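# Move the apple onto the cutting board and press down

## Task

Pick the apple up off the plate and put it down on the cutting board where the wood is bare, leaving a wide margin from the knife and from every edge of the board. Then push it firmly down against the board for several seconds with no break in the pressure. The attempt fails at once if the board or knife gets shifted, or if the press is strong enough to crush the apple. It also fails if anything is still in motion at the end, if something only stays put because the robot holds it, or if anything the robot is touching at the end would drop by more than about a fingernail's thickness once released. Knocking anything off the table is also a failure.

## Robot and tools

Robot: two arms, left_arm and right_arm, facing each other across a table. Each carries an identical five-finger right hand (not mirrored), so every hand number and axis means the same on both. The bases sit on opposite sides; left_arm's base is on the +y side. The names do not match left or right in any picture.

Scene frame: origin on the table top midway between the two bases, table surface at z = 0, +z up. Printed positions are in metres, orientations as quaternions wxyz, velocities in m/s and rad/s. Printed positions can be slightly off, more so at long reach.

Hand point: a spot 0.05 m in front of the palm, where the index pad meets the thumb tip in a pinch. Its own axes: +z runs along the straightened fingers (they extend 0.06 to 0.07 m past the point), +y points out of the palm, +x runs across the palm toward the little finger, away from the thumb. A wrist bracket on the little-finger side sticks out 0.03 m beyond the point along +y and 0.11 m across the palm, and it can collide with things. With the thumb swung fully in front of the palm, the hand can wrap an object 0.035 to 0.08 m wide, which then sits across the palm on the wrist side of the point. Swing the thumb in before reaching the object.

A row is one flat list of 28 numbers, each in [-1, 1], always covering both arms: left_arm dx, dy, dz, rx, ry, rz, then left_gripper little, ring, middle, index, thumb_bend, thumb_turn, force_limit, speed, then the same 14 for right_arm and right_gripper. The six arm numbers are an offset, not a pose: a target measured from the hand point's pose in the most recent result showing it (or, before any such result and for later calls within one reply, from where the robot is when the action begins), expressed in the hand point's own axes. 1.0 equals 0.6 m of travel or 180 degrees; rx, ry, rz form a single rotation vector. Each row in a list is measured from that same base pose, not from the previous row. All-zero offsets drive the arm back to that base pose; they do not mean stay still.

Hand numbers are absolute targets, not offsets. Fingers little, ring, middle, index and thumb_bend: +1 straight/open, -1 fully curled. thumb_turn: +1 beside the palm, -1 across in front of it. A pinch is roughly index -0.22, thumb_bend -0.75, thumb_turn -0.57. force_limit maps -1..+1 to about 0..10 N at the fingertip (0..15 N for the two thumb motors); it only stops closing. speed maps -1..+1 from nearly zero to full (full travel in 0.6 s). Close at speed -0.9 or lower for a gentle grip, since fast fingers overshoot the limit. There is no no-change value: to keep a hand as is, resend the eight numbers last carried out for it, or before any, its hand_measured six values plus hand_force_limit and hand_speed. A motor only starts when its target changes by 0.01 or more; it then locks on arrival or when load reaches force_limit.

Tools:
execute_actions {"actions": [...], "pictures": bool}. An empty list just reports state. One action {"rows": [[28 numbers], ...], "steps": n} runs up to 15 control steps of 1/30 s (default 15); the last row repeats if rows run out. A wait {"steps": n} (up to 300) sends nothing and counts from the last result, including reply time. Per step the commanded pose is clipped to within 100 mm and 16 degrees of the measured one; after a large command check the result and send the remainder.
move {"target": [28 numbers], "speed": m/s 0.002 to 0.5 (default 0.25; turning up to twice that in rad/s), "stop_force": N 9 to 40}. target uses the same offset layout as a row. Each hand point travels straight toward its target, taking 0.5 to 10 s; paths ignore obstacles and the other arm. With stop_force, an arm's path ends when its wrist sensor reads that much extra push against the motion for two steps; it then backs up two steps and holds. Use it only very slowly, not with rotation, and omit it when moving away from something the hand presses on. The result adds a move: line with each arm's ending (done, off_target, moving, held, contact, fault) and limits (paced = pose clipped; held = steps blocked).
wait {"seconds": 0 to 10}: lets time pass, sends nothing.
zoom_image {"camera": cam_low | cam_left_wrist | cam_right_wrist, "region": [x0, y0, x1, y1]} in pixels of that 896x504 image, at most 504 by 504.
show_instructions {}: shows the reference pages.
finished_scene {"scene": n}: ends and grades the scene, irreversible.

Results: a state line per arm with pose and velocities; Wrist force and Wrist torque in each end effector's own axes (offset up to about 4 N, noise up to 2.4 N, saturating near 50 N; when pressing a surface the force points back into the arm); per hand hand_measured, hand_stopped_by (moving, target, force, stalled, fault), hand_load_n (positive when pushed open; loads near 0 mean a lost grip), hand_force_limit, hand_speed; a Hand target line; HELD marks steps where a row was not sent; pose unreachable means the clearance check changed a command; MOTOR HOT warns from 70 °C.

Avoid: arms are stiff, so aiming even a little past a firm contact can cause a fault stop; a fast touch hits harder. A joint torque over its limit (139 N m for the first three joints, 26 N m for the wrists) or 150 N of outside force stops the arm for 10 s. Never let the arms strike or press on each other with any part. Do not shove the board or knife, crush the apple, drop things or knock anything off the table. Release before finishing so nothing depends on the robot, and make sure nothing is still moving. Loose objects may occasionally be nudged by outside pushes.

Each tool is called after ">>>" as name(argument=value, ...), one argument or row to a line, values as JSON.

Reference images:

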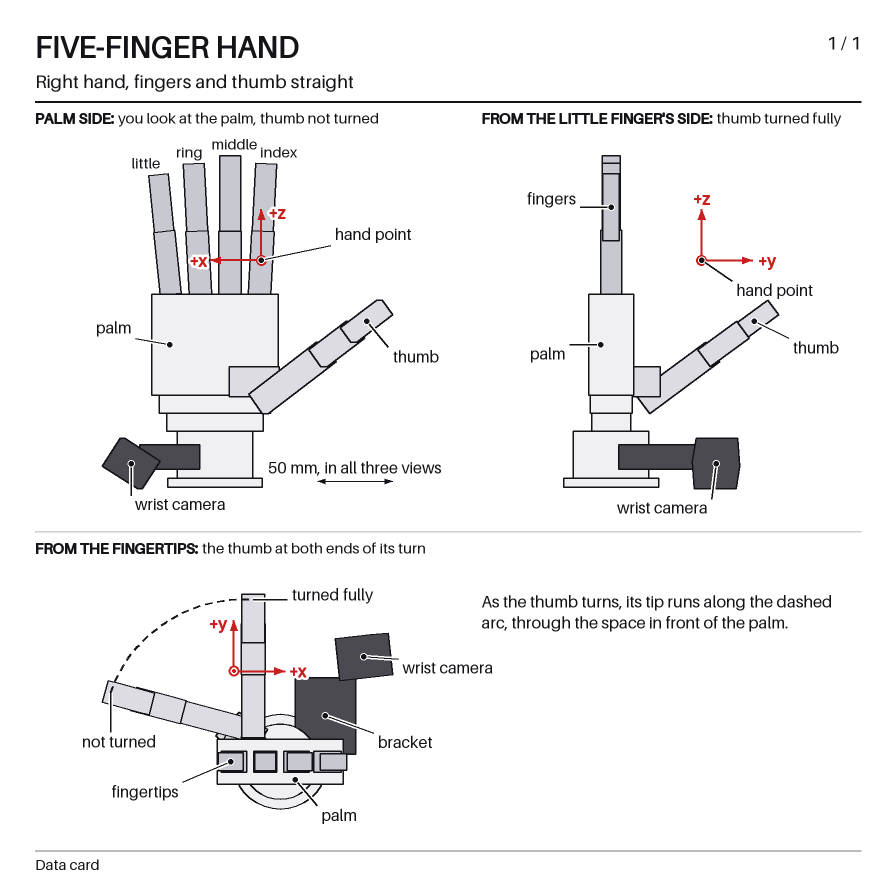

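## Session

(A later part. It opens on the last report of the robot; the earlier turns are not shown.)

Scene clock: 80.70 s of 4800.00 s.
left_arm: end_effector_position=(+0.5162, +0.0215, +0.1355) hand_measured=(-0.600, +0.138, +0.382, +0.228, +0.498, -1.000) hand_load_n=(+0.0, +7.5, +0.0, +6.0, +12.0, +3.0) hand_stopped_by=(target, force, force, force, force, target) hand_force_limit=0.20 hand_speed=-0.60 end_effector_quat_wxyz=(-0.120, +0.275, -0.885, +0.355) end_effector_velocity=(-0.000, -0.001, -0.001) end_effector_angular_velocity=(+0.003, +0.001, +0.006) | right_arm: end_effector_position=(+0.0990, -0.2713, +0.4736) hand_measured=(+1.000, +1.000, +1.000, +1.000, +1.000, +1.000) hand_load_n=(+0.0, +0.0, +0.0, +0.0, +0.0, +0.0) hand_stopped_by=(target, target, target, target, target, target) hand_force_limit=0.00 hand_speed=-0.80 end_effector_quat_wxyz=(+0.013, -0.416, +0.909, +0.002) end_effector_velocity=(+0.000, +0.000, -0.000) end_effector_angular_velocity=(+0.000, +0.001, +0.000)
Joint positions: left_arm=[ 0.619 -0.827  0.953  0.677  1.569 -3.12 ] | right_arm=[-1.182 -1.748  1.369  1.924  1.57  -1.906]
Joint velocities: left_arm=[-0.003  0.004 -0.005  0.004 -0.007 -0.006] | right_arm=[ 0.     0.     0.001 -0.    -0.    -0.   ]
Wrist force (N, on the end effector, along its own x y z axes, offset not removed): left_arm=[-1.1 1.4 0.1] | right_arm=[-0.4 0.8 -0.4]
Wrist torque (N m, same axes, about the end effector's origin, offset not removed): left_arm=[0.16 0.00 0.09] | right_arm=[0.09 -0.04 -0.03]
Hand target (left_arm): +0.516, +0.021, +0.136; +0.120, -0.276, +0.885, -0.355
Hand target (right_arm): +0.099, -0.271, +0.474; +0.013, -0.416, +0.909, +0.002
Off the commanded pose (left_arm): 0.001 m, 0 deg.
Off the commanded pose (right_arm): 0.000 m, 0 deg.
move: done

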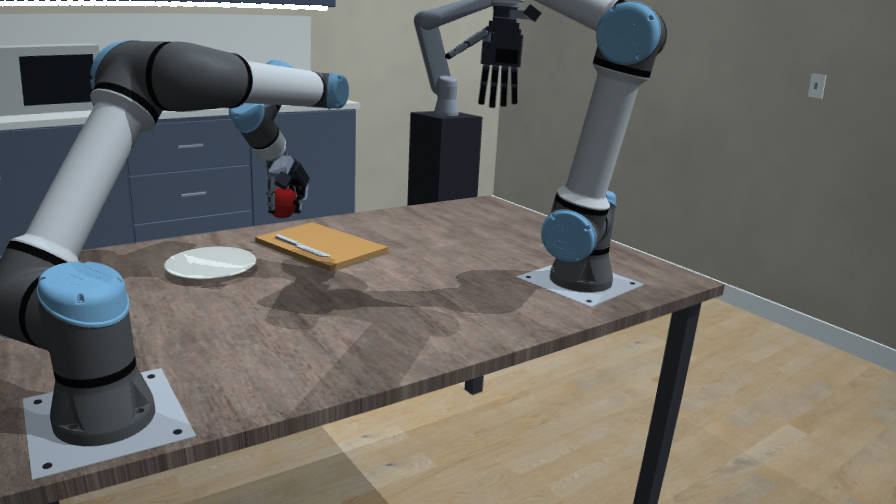

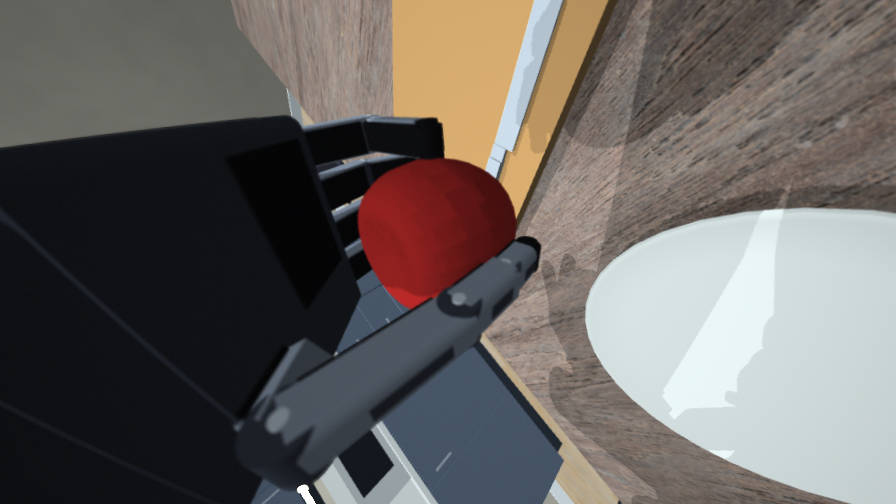

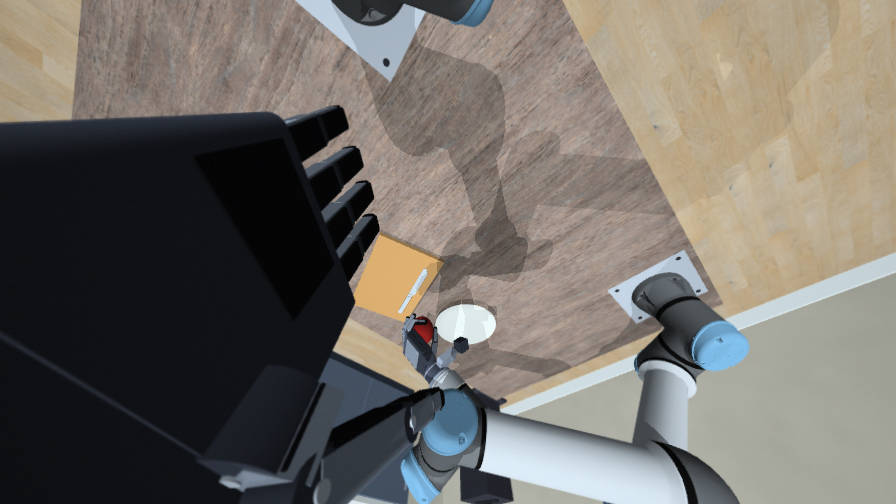

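>>> move(
  target=[0.15,-0.09,0.18,0,0,0,-0.6,-0.6,-0.6,-0.6,-0.4,-1,0.2,-0.6,0,0,0,0,0,0,1,1,1,1,1,1,0,-0.8],
  speed=0.15,
)

Scene clock: 94.03 s of 4800.00 s.
left_arm: end_effector_position=(+0.5079, -0.1227, +0.0939) hand_measured=(-0.600, +0.138, +0.382, +0.228, +0.498, -1.000) hand_load_n=(+0.0, +7.5, +0.0, +6.0, +12.0, +3.0) hand_stopped_by=(target, force, force, force, force, target) hand_force_limit=0.20 hand_speed=-0.60 end_effector_quat_wxyz=(-0.120, +0.275, -0.885, +0.356) end_effector_velocity=(+0.001, -0.002, +0.001) end_effector_angular_velocity=(+0.008, +0.006, +0.003) | right_arm: end_effector_position=(+0.0990, -0.2713, +0.4736) hand_measured=(+1.000, +1.000, +1.000, +1.000, +1.000, +1.000) hand_load_n=(+0.0, +0.0, +0.0, +0.0, +0.0, +0.0) hand_stopped_by=(target, target, target, target, target, target) hand_force_limit=0.00 hand_speed=-0.80 end_effector_quat_wxyz=(+0.013, -0.416, +0.909, +0.002) end_effector_velocity=(+0.000, +0.000, +0.000) end_effector_angular_velocity=(+0.001, -0.001, -0.001)
Joint positions: left_arm=[ 0.491 -0.419  0.294  0.93   1.481 -3.212] | right_arm=[-1.182 -1.748  1.369  1.924  1.57  -1.906]
Joint velocities: left_arm=[ 0.     0.044 -0.091  0.057 -0.001 -0.003] | right_arm=[-0.001 -0.    -0.001 -0.001 -0.     0.001]
Wrist force (N, on the end effector, along its own x y z axes, offset not removed): left_arm=[1.3 2.1 3.1] | right_arm=[-1.9 1.4 0.3]
Wrist torque (N m, same axes, about the end effector's origin, offset not removed): left_arm=[0.21 -0.31 0.27] | right_arm=[0.22 0.27 -0.07]
Hand target (left_arm): +0.508, -0.123, +0.094; +0.119, -0.275, +0.885, -0.355
Hand target (right_arm): +0.099, -0.271, +0.474; +0.013, -0.416, +0.909, +0.002
Off the commanded pose (left_arm): 0.000 m, 0 deg.
Off the commanded pose (right_arm): 0.000 m, 0 deg.
After step 100, 8.47 s passed at rest.
move: done

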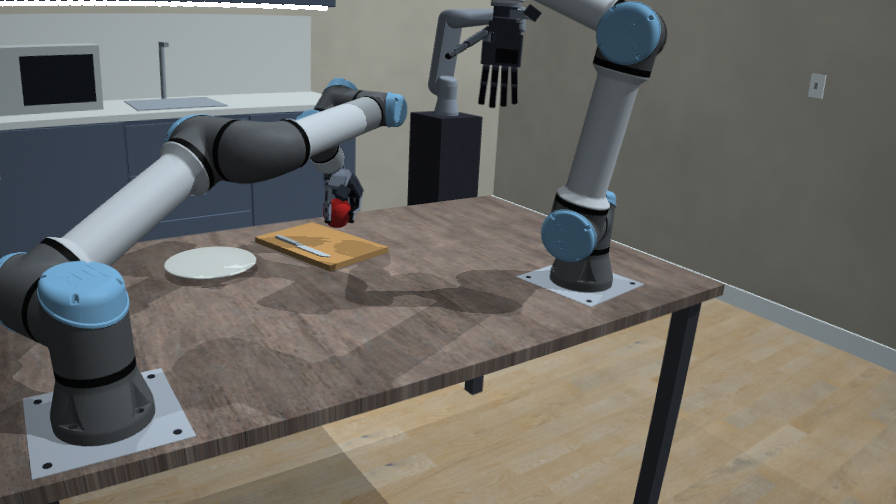

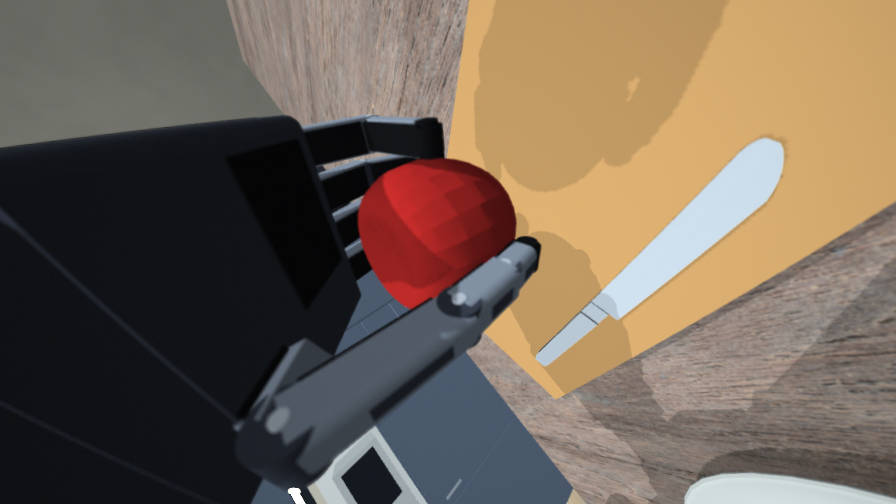

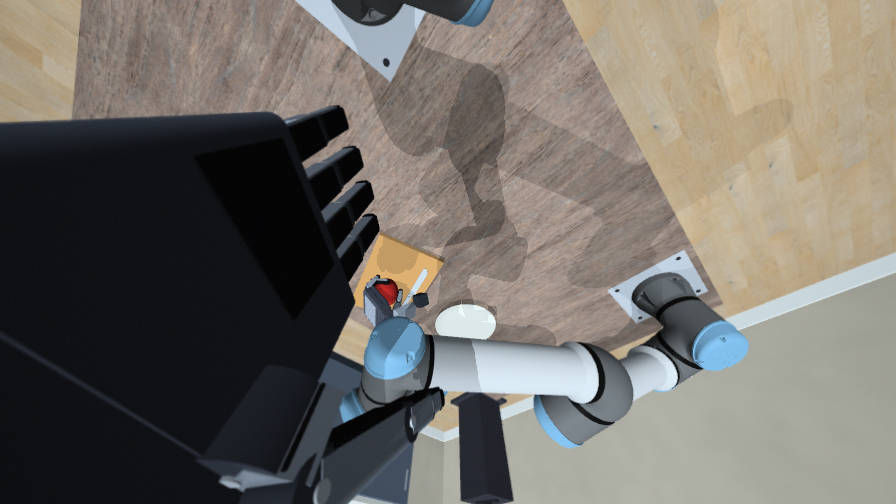

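>>> move(
  target=[-0.02,0.072,0.022,0,0,0,-0.6,-0.6,-0.6,-0.6,-0.4,-1,0.2,-0.6,0,0,0,0,0,0,1,1,1,1,1,1,0,-0.8],
  speed=0.05,
)

>>> move(
  target=[0,0.035,0.035,0,0,0,-0.6,-0.6,-0.6,-0.6,-0.4,-1,0.2,-0.6,0,0,0,0,0,0,1,1,1,1,1,1,0,-0.8],
  speed=0.004,
  stop_force=15,
)

Scene clock: 102.07 s of 4800.00 s.
left_arm: end_effector_position=(+0.5057, -0.0977, +0.0547) hand_measured=(-0.600, +0.138, +0.382, +0.228, +0.498, -1.000) hand_load_n=(+0.0, +7.5, +0.0, +6.0, +12.0, +3.0) hand_stopped_by=(target, force, force, force, force, target) hand_force_limit=0.20 hand_speed=-0.60 end_effector_quat_wxyz=(-0.120, +0.275, -0.885, +0.356) end_effector_velocity=(-0.001, +0.000, -0.002) end_effector_angular_velocity=(-0.001, -0.000, -0.002) | right_arm: end_effector_position=(+0.0990, -0.2713, +0.4736) hand_measured=(+1.000, +1.000, +1.000, +1.000, +1.000, +1.000) hand_load_n=(+0.0, +0.0, +0.0, +0.0, +0.0, +0.0) hand_stopped_by=(target, target, target, target, target, target) hand_force_limit=0.00 hand_speed=-0.80 end_effector_quat_wxyz=(+0.013, -0.416, +0.909, +0.002) end_effector_velocity=(-0.000, -0.000, -0.001) end_effector_angular_velocity=(-0.002, +0.002, +0.000)
Joint positions: left_arm=[ 0.505 -0.535  0.622  0.717  1.491 -3.202] | right_arm=[-1.182 -1.748  1.369  1.924  1.57  -1.906]
Joint velocities: left_arm=[-0.    -0.003  0.011 -0.008  0.001  0.001] | right_arm=[0.    0.    0.002 0.    0.    0.   ]
Wrist force (N, on the end effector, along its own x y z axes, offset not removed): left_arm=[-1.9 3.1 2.6] | right_arm=[-1.9 -0.8 -2.7]
Wrist torque (N m, same axes, about the end effector's origin, offset not removed): left_arm=[0.18 -0.01 0.22] | right_arm=[-0.01 0.32 -0.19]
Hand target (left_arm): +0.506, -0.098, +0.055; +0.120, -0.275, +0.885, -0.356
Hand target (right_arm): +0.099, -0.271, +0.474; +0.013, -0.416, +0.909, +0.002
Off the commanded pose (left_arm): 0.000 m, 0 deg.
Off the commanded pose (right_arm): 0.000 m, 0 deg.
After step 100, 3.40 s passed at rest.
move: done

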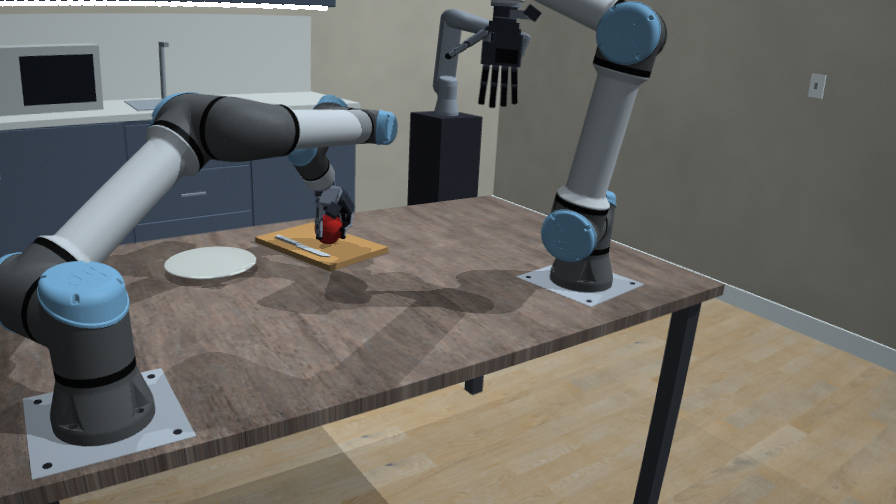

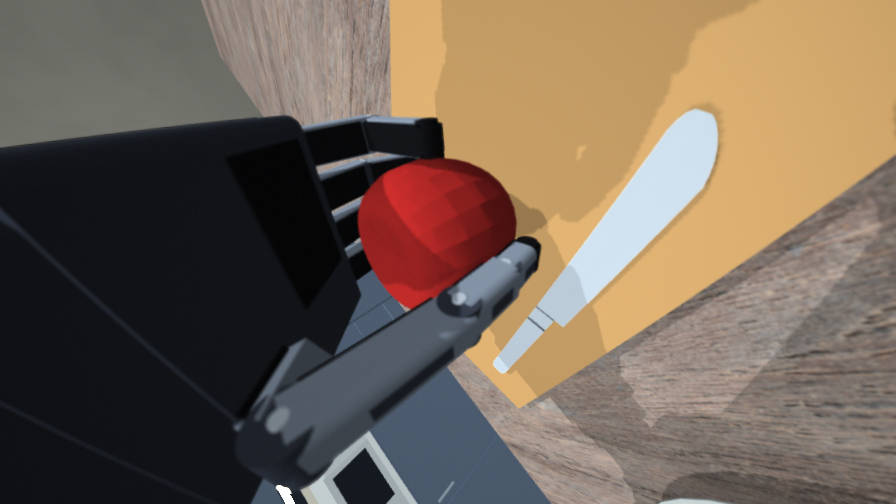

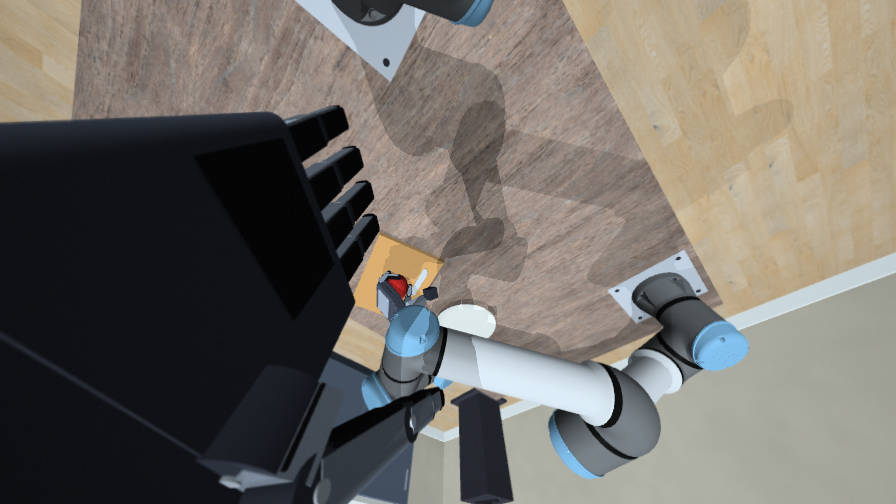

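Scene clock: 104.60 s of 4800.00 s.
left_arm: end_effector_position=(+0.5057, -0.0975, +0.0460) hand_measured=(-0.600, +0.138, +0.382, +0.228, +0.498, -1.000) hand_load_n=(+0.0, +7.0, -1.0, +6.0, +12.0, +3.5) hand_stopped_by=(target, force, force, force, force, target) hand_force_limit=0.20 hand_speed=-0.60 end_effector_quat_wxyz=(-0.120, +0.275, -0.885, +0.356) end_effector_velocity=(+0.000, -0.000, +0.003) end_effector_angular_velocity=(-0.001, -0.000, +0.000) | right_arm: end_effector_position=(+0.0990, -0.2713, +0.4736) hand_measured=(+1.000, +1.000, +1.000, +1.000, +1.000, +1.000) hand_load_n=(+0.0, +0.0, +0.0, +0.0, +0.0, +0.0) hand_stopped_by=(target, target, target, target, target, target) hand_force_limit=0.00 hand_speed=-0.80 end_effector_quat_wxyz=(+0.013, -0.416, +0.909, +0.002) end_effector_velocity=(-0.000, +0.000, +0.000) end_effector_angular_velocity=(+0.001, -0.001, +0.001)
Joint positions: left_arm=[ 0.506 -0.532  0.639  0.698  1.491 -3.202] | right_arm=[-1.182 -1.748  1.369  1.924  1.57  -1.906]
Joint velocities: left_arm=[ 0.    -0.001 -0.004  0.004  0.    -0.   ] | right_arm=[ 0.001  0.    -0.    -0.001 -0.    -0.001]
Wrist force (N, on the end effector, along its own x y z axes, offset not removed): left_arm=[0.0 -11.4 -19.2] | right_arm=[-1.2 1.1 -1.3]
Wrist torque (N m, same axes, about the end effector's origin, offset not removed): left_arm=[0.70 0.32 -0.21] | right_arm=[0.30 0.14 -0.22]
Hand target (left_arm): +0.506, -0.098, +0.046; +0.120, -0.275, +0.885, -0.356
Hand target (right_arm): +0.099, -0.271, +0.474; +0.013, -0.416, +0.909, +0.002
Off the commanded pose (left_arm): 0.021 m, 0 deg.
Off the commanded pose (right_arm): 0.000 m, 0 deg.
move: contact (left_arm)

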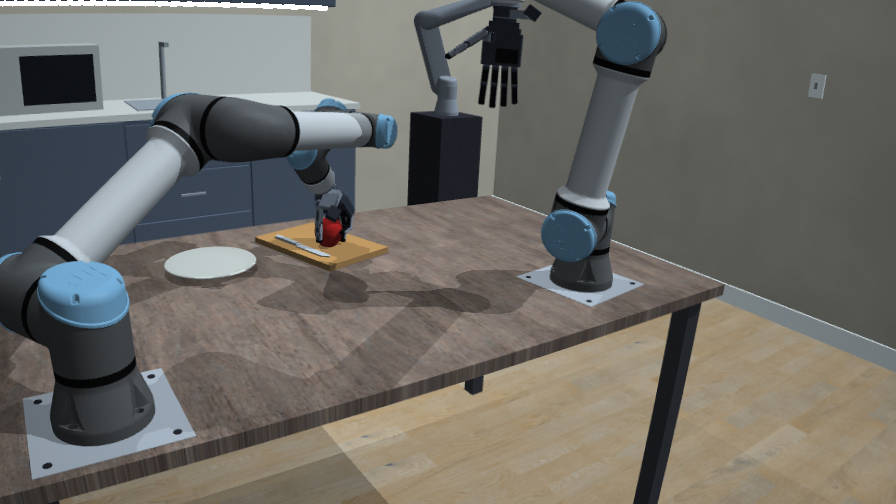

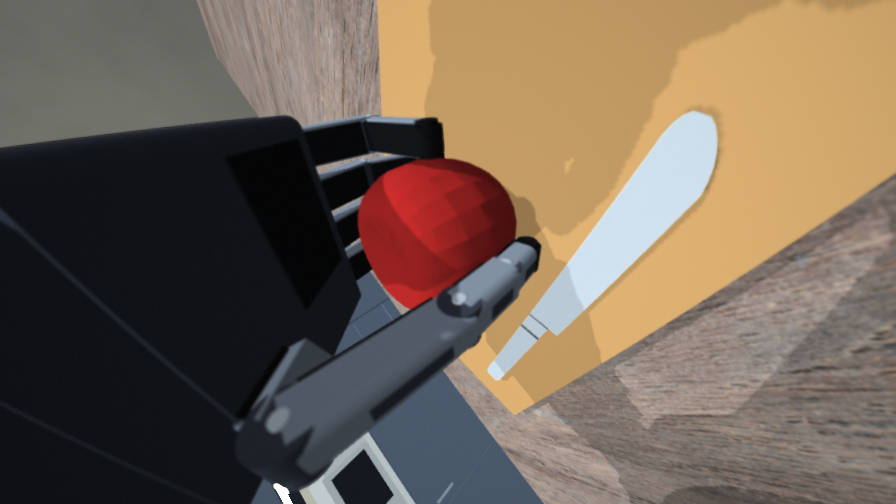

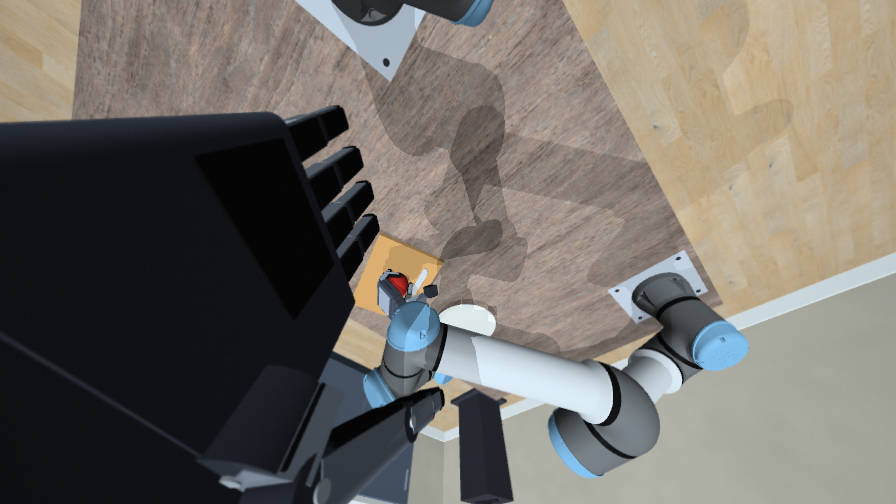

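>>> zoom_image(
  camera="cam_low",
  region=[250,180,400,280],
)

>>> execute_actions(
  actions=[],
  pictures=false,
)

Region (250, 180, 400, 280) of cam_low's 896x504 image, scaled by 3.360, with more detail than that image has.

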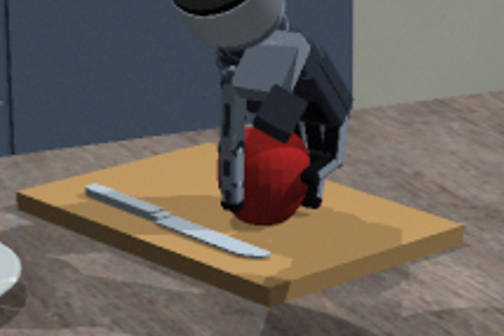

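Scene clock: 108.47 s of 4800.00 s.
left_arm: end_effector_position=(+0.5057, -0.0976, +0.0463) hand_measured=(-0.600, +0.138, +0.382, +0.228, +0.498, -1.000) hand_load_n=(+0.0, +7.5, -1.0, +6.0, +12.0, +3.5) hand_stopped_by=(target, force, force, force, force, target) hand_force_limit=0.20 hand_speed=-0.60 end_effector_quat_wxyz=(-0.120, +0.275, -0.885, +0.356) end_effector_velocity=(-0.000, -0.000, -0.001) end_effector_angular_velocity=(-0.000, +0.001, -0.001) | right_arm: end_effector_position=(+0.0990, -0.2713, +0.4736) hand_measured=(+1.000, +1.000, +1.000, +1.000, +1.000, +1.000) hand_load_n=(+0.0, +0.0, +0.0, +0.0, +0.0, +0.0) hand_stopped_by=(target, target, target, target, target, target) hand_force_limit=0.00 hand_speed=-0.80 end_effector_quat_wxyz=(+0.013, -0.416, +0.909, +0.002) end_effector_velocity=(+0.000, +0.000, +0.000) end_effector_angular_velocity=(+0.001, -0.002, -0.000)
Joint positions: left_arm=[ 0.506 -0.532  0.638  0.698  1.491 -3.202] | right_arm=[-1.182 -1.748  1.369  1.924  1.57  -1.906]
Joint velocities: left_arm=[-0.     0.001 -0.     0.     0.002 -0.   ] | right_arm=[ 0.001  0.    -0.002 -0.001 -0.     0.001]
Wrist force (N, on the end effector, along its own x y z axes, offset not removed): left_arm=[-3.1 -4.7 -10.3] | right_arm=[-3.2 2.3 -1.3]
Wrist torque (N m, same axes, about the end effector's origin, offset not removed): left_arm=[0.82 0.55 0.04] | right_arm=[0.46 0.41 -0.10]
Hand target (left_arm): +0.506, -0.098, +0.046; +0.120, -0.275, +0.885, -0.356
Hand target (right_arm): +0.099, -0.271, +0.474; +0.013, -0.416, +0.909, +0.002
Off the commanded pose (left_arm): 0.021 m, 0 deg.
Off the commanded pose (right_arm): 0.000 m, 0 deg.
Steps of this call (steps 1 to 100: nothing new was sent; then 0.53 s passed at rest). Readings (end_effector_position | what the end effector reports):
1: left_arm (+0.5057, -0.0975, +0.0461) | right_arm (+0.0990, -0.2713, +0.4736) | left_arm hand_measured=(-0.600, +0.138, +0.382, +0.228, +0.498, -1.000) hand_load_n=(+0.0, +7.5, -1.0, +6.0, +12.0, +3.5) hand_stopped_by=(target, force, force, force, force, target) hand_force_limit=0.20 hand_speed=-0.60 | right_arm hand_measured=(+1.000, +1.000, +1.000, +1.000, +1.000, +1.000) hand_load_n=(+0.0, +0.0, +0.0, +0.0, +0.0, +0.0) hand_stopped_by=(target, target, target, target, target, target) hand_force_limit=0.00 hand_speed=-0.80
2: left_arm (+0.5057, -0.0975, +0.0461) | right_arm (+0.0990, -0.2713, +0.4736) | left_arm hand_measured=(-0.600, +0.138, +0.382, +0.228, +0.498, -1.000) hand_load_n=(+0.0, +7.5, -1.0, +6.0, +12.0, +3.5) hand_stopped_by=(target, force, force, force, force, target) hand_force_limit=0.20 hand_speed=-0.60 | right_arm hand_measured=(+1.000, +1.000, +1.000, +1.000, +1.000, +1.000) hand_load_n=(+0.0, +0.0, +0.0, +0.0, +0.0, +0.0) hand_stopped_by=(target, target, target, target, target, target) hand_force_limit=0.00 hand_speed=-0.80
4: left_arm (+0.5057, -0.0975, +0.0461) | right_arm (+0.0990, -0.2713, +0.4736) | left_arm hand_measured=(-0.600, +0.138, +0.382, +0.228, +0.498, -1.000) hand_load_n=(+0.0, +7.5, -1.0, +6.0, +12.0, +3.5) hand_stopped_by=(target, force, force, force, force, target) hand_force_limit=0.20 hand_speed=-0.60 | right_arm hand_measured=(+1.000, +1.000, +1.000, +1.000, +1.000, +1.000) hand_load_n=(+0.0, +0.0, +0.0, +0.0, +0.0, +0.0) hand_stopped_by=(target, target, target, target, target, target) hand_force_limit=0.00 hand_speed=-0.80
8: left_arm (+0.5057, -0.0975, +0.0462) | right_arm (+0.0990, -0.2713, +0.4736) | left_arm hand_measured=(-0.600, +0.138, +0.382, +0.228, +0.498, -1.000) hand_load_n=(+0.0, +7.5, -0.5, +6.0, +12.0, +3.5) hand_stopped_by=(target, force, force, force, force, target) hand_force_limit=0.20 hand_speed=-0.60 | right_arm hand_measured=(+1.000, +1.000, +1.000, +1.000, +1.000, +1.000) hand_load_n=(+0.0, +0.0, +0.0, +0.0, +0.0, +0.0) hand_stopped_by=(target, target, target, target, target, target) hand_force_limit=0.00 hand_speed=-0.80
100: the state above

>>> move(
  target=[0,-0.003,-0.003,0,0,0,-0.6,-0.6,1,-0.6,-0.4,-1,0.2,0,0,0,0,0,0,0,1,1,1,1,1,1,0,-0.8],
  speed=0.01,
)

>>> move(
  target=[0,0.03,0.03,0,0,0,-0.6,-0.6,1,-0.6,-0.4,-1,0.2,0,0,0,0,0,0,0,1,1,1,1,1,1,0,-0.8],
  speed=0.003,
  stop_force=20,
)

>>> wait(
  seconds=2,
)

>>> zoom_image(
  camera="cam_low",
  region=[280,180,400,270],
)

Scene clock: 115.80 s of 4800.00 s.
left_arm: end_effector_position=(+0.5057, -0.0976, +0.0487) hand_measured=(-0.600, +0.138, +1.000, +0.228, +0.498, -1.000) hand_load_n=(+0.0, +7.5, +0.0, +6.5, +12.0, +3.0) hand_stopped_by=(target, force, target, force, force, target) hand_force_limit=0.20 hand_speed=0.00 end_effector_quat_wxyz=(-0.120, +0.275, -0.885, +0.356) end_effector_velocity=(-0.000, -0.000, +0.001) end_effector_angular_velocity=(-0.000, +0.001, -0.001) | right_arm: end_effector_position=(+0.0990, -0.2713, +0.4736) hand_measured=(+1.000, +1.000, +1.000, +1.000, +1.000, +1.000) hand_load_n=(+0.0, +0.0, +0.0, +0.0, +0.0, +0.0) hand_stopped_by=(target, target, target, target, target, target) hand_force_limit=0.00 hand_speed=-0.80 end_effector_quat_wxyz=(+0.013, -0.416, +0.909, +0.002) end_effector_velocity=(+0.000, -0.000, -0.000) end_effector_angular_velocity=(-0.000, +0.001, -0.001)
Joint positions: left_arm=[ 0.506 -0.533  0.633  0.704  1.491 -3.202] | right_arm=[-1.182 -1.748  1.369  1.924  1.57  -1.906]
Joint velocities: left_arm=[ 0.    -0.001 -0.001  0.002  0.001 -0.   ] | right_arm=[-0.002 -0.     0.002 -0.    -0.    -0.   ]
Wrist force (N, on the end effector, along its own x y z axes, offset not removed): left_arm=[-0.4 4.3 2.9] | right_arm=[1.7 0.0 0.5]
Wrist torque (N m, same axes, about the end effector's origin, offset not removed): left_arm=[0.46 -0.11 0.32] | right_arm=[-0.10 -0.30 0.06]
Hand target (left_arm): +0.506, -0.098, +0.049; +0.120, -0.275, +0.885, -0.356
Hand target (right_arm): +0.099, -0.271, +0.474; +0.013, -0.416, +0.909, +0.002
Off the commanded pose (left_arm): 0.000 m, 0 deg.
Off the commanded pose (right_arm): 0.000 m, 0 deg.
After step 100, 3.30 s passed at rest.
move: done

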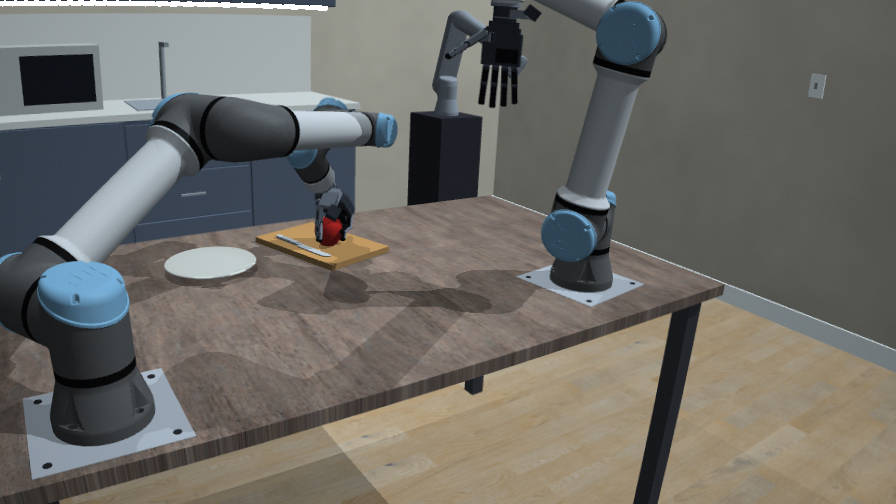

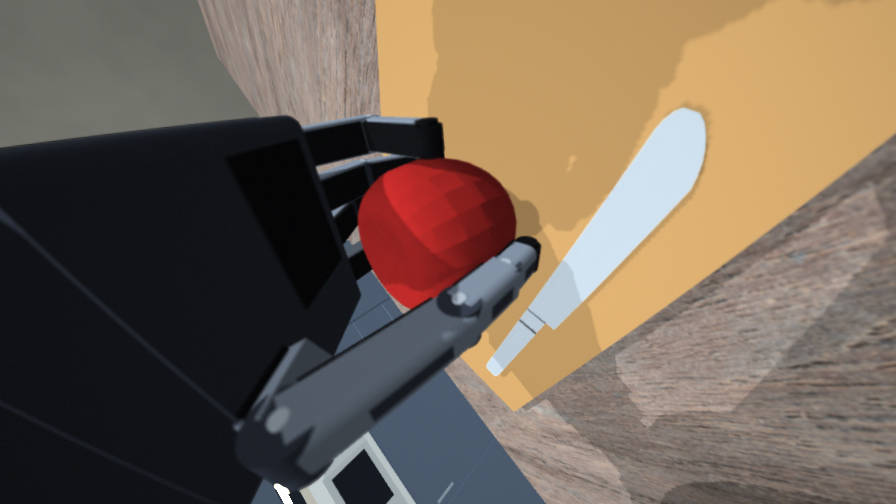

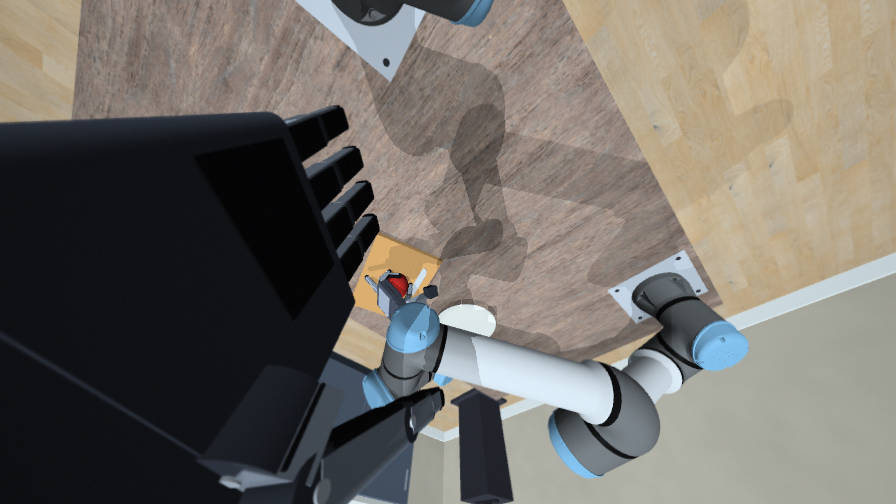

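Scene clock: 117.40 s of 4800.00 s.
left_arm: end_effector_position=(+0.5057, -0.0975, +0.0449) hand_measured=(-0.600, +0.138, +1.000, +0.228, +0.498, -1.000) hand_load_n=(+0.0, +3.5, +0.0, +5.0, +11.0, +4.0) hand_stopped_by=(target, force, target, force, force, target) hand_force_limit=0.20 hand_speed=0.00 end_effector_quat_wxyz=(-0.120, +0.275, -0.885, +0.356) end_effector_velocity=(-0.000, -0.000, +0.001) end_effector_angular_velocity=(+0.001, -0.000, -0.001) | right_arm: end_effector_position=(+0.0990, -0.2713, +0.4736) hand_measured=(+1.000, +1.000, +1.000, +1.000, +1.000, +1.000) hand_load_n=(+0.0, +0.0, +0.0, +0.0, +0.0, +0.0) hand_stopped_by=(target, target, target, target, target, target) hand_force_limit=0.00 hand_speed=-0.80 end_effector_quat_wxyz=(+0.013, -0.416, +0.909, +0.002) end_effector_velocity=(+0.000, -0.000, -0.000) end_effector_angular_velocity=(-0.000, +0.001, -0.001)
Joint positions: left_arm=[ 0.506 -0.531  0.641  0.695  1.491 -3.202] | right_arm=[-1.182 -1.748  1.369  1.924  1.57  -1.906]
Joint velocities: left_arm=[-0.001  0.    -0.004  0.004 -0.     0.   ] | right_arm=[-0.     0.     0.001 -0.    -0.     0.001]
Wrist force (N, on the end effector, along its own x y z axes, offset not removed): left_arm=[-2.3 -6.2 -16.6] | right_arm=[-2.2 1.7 -0.2]
Wrist torque (N m, same axes, about the end effector's origin, offset not removed): left_arm=[0.02 -0.12 0.12] | right_arm=[0.16 0.31 -0.04]
Hand target (left_arm): +0.506, -0.098, +0.045; +0.120, -0.275, +0.885, -0.356
Hand target (right_arm): +0.099, -0.271, +0.474; +0.013, -0.416, +0.909, +0.002
Off the commanded pose (left_arm): 0.022 m, 0 deg.
Off the commanded pose (right_arm): 0.000 m, 0 deg.
move: contact (left_arm)

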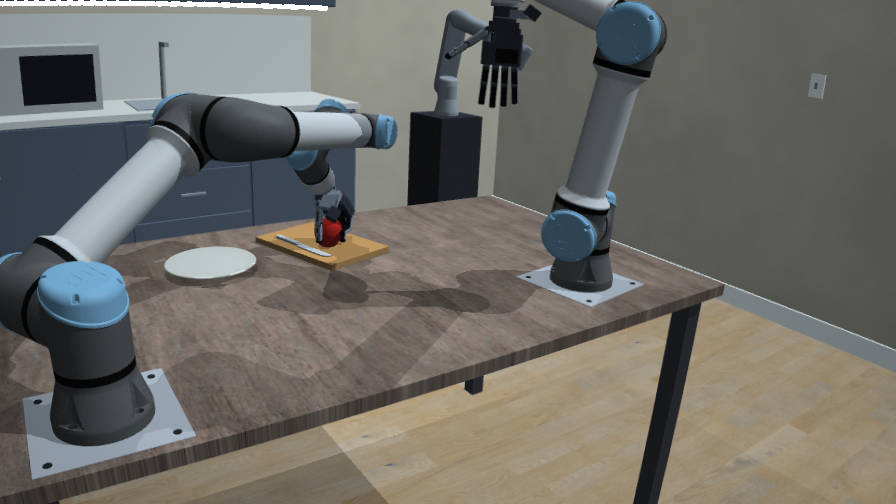

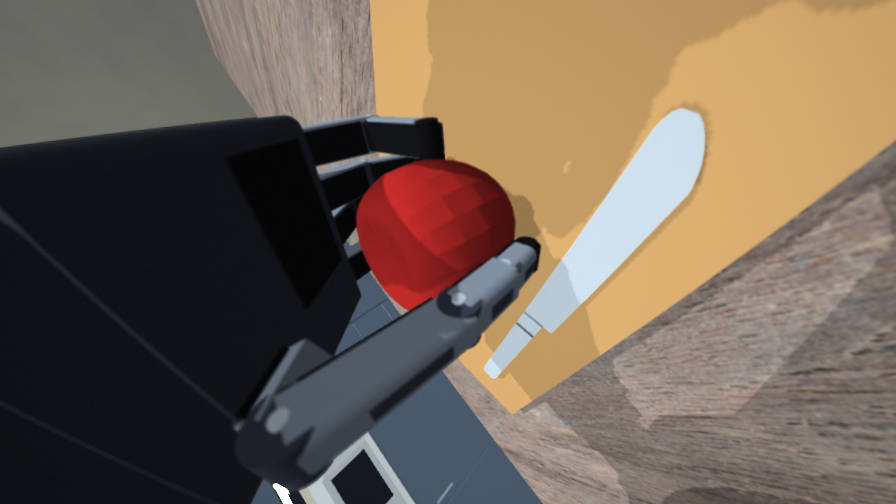

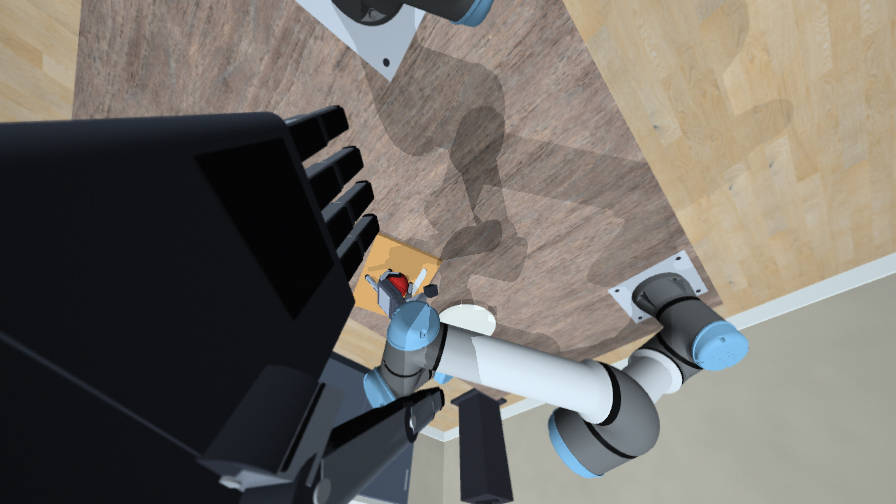

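Scene clock: 119.40 s of 4800.00 s.
left_arm: end_effector_position=(+0.5057, -0.0975, +0.0452) hand_measured=(-0.600, +0.138, +1.000, +0.228, +0.498, -1.000) hand_load_n=(+0.0, +4.0, +0.0, +5.5, +11.0, +3.5) hand_stopped_by=(target, force, target, force, force, target) hand_force_limit=0.20 hand_speed=0.00 end_effector_quat_wxyz=(-0.120, +0.275, -0.885, +0.356) end_effector_velocity=(+0.000, +0.000, +0.000) end_effector_angular_velocity=(+0.000, -0.000, -0.000) | right_arm: end_effector_position=(+0.0990, -0.2713, +0.4736) hand_measured=(+1.000, +1.000, +1.000, +1.000, +1.000, +1.000) hand_load_n=(+0.0, +0.0, +0.0, +0.0, +0.0, +0.0) hand_stopped_by=(target, target, target, target, target, target) hand_force_limit=0.00 hand_speed=-0.80 end_effector_quat_wxyz=(+0.013, -0.416, +0.909, +0.002) end_effector_velocity=(-0.000, +0.000, +0.000) end_effector_angular_velocity=(+0.002, -0.002, +0.001)
Joint positions: left_arm=[ 0.506 -0.532  0.64   0.696  1.491 -3.202] | right_arm=[-1.182 -1.748  1.369  1.924  1.57  -1.906]
Joint velocities: left_arm=[ 0.    -0.    -0.     0.001  0.     0.001] | right_arm=[ 0.001 -0.    -0.002 -0.001 -0.001 -0.   ]
Wrist force (N, on the end effector, along its own x y z axes, offset not removed): left_arm=[-1.0 2.0 -7.9] | right_arm=[-1.9 1.2 -1.7]
Wrist torque (N m, same axes, about the end effector's origin, offset not removed): left_arm=[0.60 -0.33 0.29] | right_arm=[0.33 0.18 -0.20]
Hand target (left_arm): +0.506, -0.098, +0.045; +0.120, -0.275, +0.885, -0.356
Hand target (right_arm): +0.099, -0.271, +0.474; +0.013, -0.416, +0.909, +0.002
Off the commanded pose (left_arm): 0.022 m, 0 deg.
Off the commanded pose (right_arm): 0.000 m, 0 deg.
Steps of this call (steps 1 to 60: nothing new was sent). Readings (end_effector_position | what the end effector reports):
1: left_arm (+0.5057, -0.0975, +0.0450) | right_arm (+0.0990, -0.2713, +0.4736) | left_arm hand_measured=(-0.600, +0.138, +1.000, +0.228, +0.498, -1.000) hand_load_n=(+0.0, +3.5, +0.0, +5.0, +11.0, +4.0) hand_stopped_by=(target, force, target, force, force, target) hand_force_limit=0.20 hand_speed=0.00 | right_arm hand_measured=(+1.000, +1.000, +1.000, +1.000, +1.000, +1.000) hand_load_n=(+0.0, +0.0, +0.0, +0.0, +0.0, +0.0) hand_stopped_by=(target, target, target, target, target, target) hand_force_limit=0.00 hand_speed=-0.80
2: left_arm (+0.5057, -0.0975, +0.0450) | right_arm (+0.0990, -0.2713, +0.4736) | left_arm hand_measured=(-0.600, +0.138, +1.000, +0.228, +0.498, -1.000) hand_load_n=(+0.0, +3.5, +0.0, +5.5, +11.0, +4.0) hand_stopped_by=(target, force, target, force, force, target) hand_force_limit=0.20 hand_speed=0.00 | right_arm hand_measured=(+1.000, +1.000, +1.000, +1.000, +1.000, +1.000) hand_load_n=(+0.0, +0.0, +0.0, +0.0, +0.0, +0.0) hand_stopped_by=(target, target, target, target, target, target) hand_force_limit=0.00 hand_speed=-0.80
4: left_arm (+0.5057, -0.0975, +0.0450) | right_arm (+0.0990, -0.2713, +0.4736) | left_arm hand_measured=(-0.600, +0.138, +1.000, +0.228, +0.498, -1.000) hand_load_n=(+0.0, +3.5, +0.0, +5.5, +11.0, +4.0) hand_stopped_by=(target, force, target, force, force, target) hand_force_limit=0.20 hand_speed=0.00 | right_arm hand_measured=(+1.000, +1.000, +1.000, +1.000, +1.000, +1.000) hand_load_n=(+0.0, +0.0, +0.0, +0.0, +0.0, +0.0) hand_stopped_by=(target, target, target, target, target, target) hand_force_limit=0.00 hand_speed=-0.80
8: left_arm (+0.5057, -0.0975, +0.0451) | right_arm (+0.0990, -0.2713, +0.4736) | left_arm hand_measured=(-0.600, +0.138, +1.000, +0.228, +0.498, -1.000) hand_load_n=(+0.0, +4.0, +0.0, +5.5, +11.0, +3.5) hand_stopped_by=(target, force, target, force, force, target) hand_force_limit=0.20 hand_speed=0.00 | right_arm hand_measured=(+1.000, +1.000, +1.000, +1.000, +1.000, +1.000) hand_load_n=(+0.0, +0.0, +0.0, +0.0, +0.0, +0.0) hand_stopped_by=(target, target, target, target, target, target) hand_force_limit=0.00 hand_speed=-0.80
60: the state above

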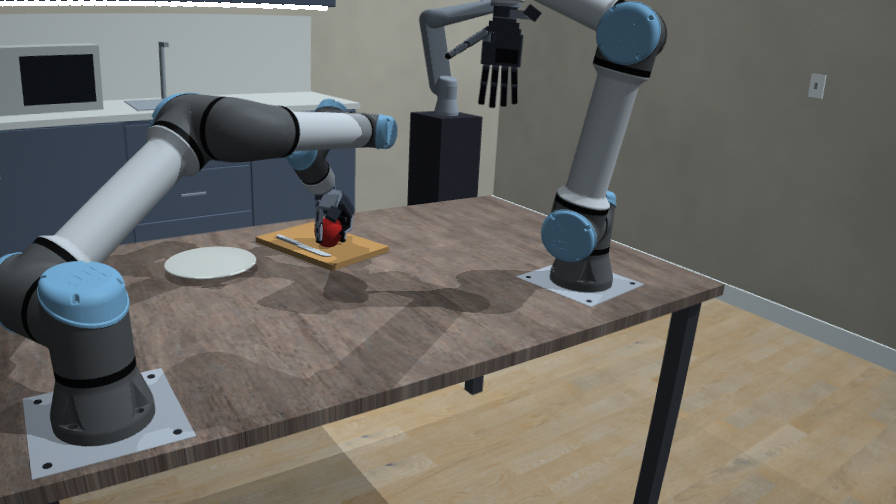

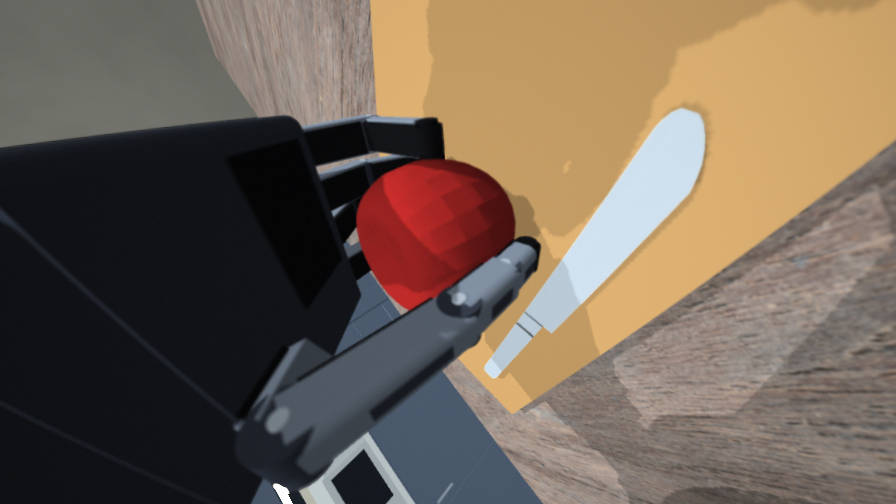

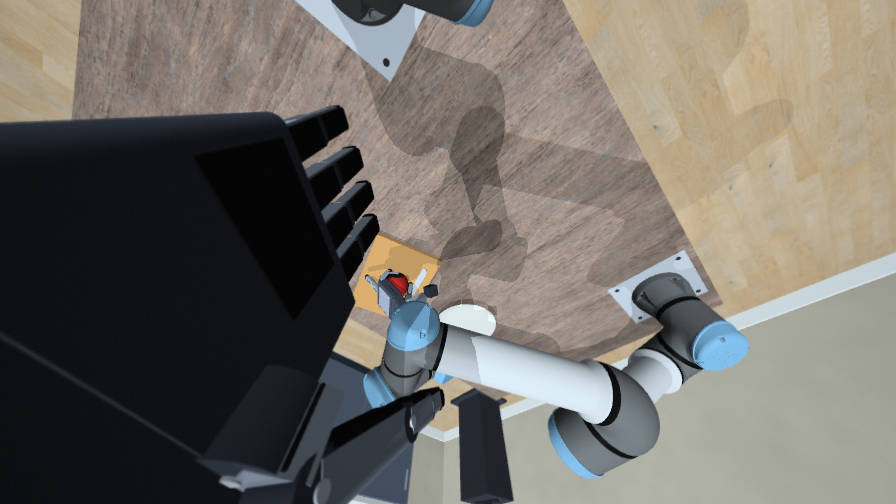

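Region (280, 180, 400, 270) of cam_low's 896x504 image, scaled by 4.200, with more detail than that image has; it fills the top 378 rows of this view, and the rest is white.

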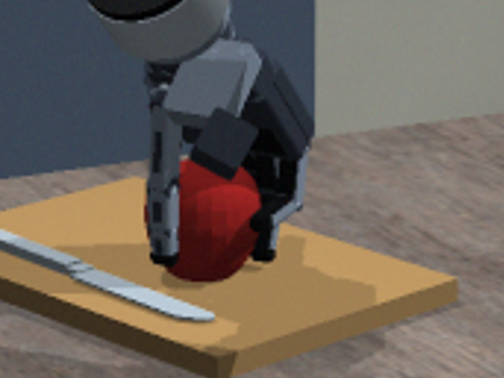

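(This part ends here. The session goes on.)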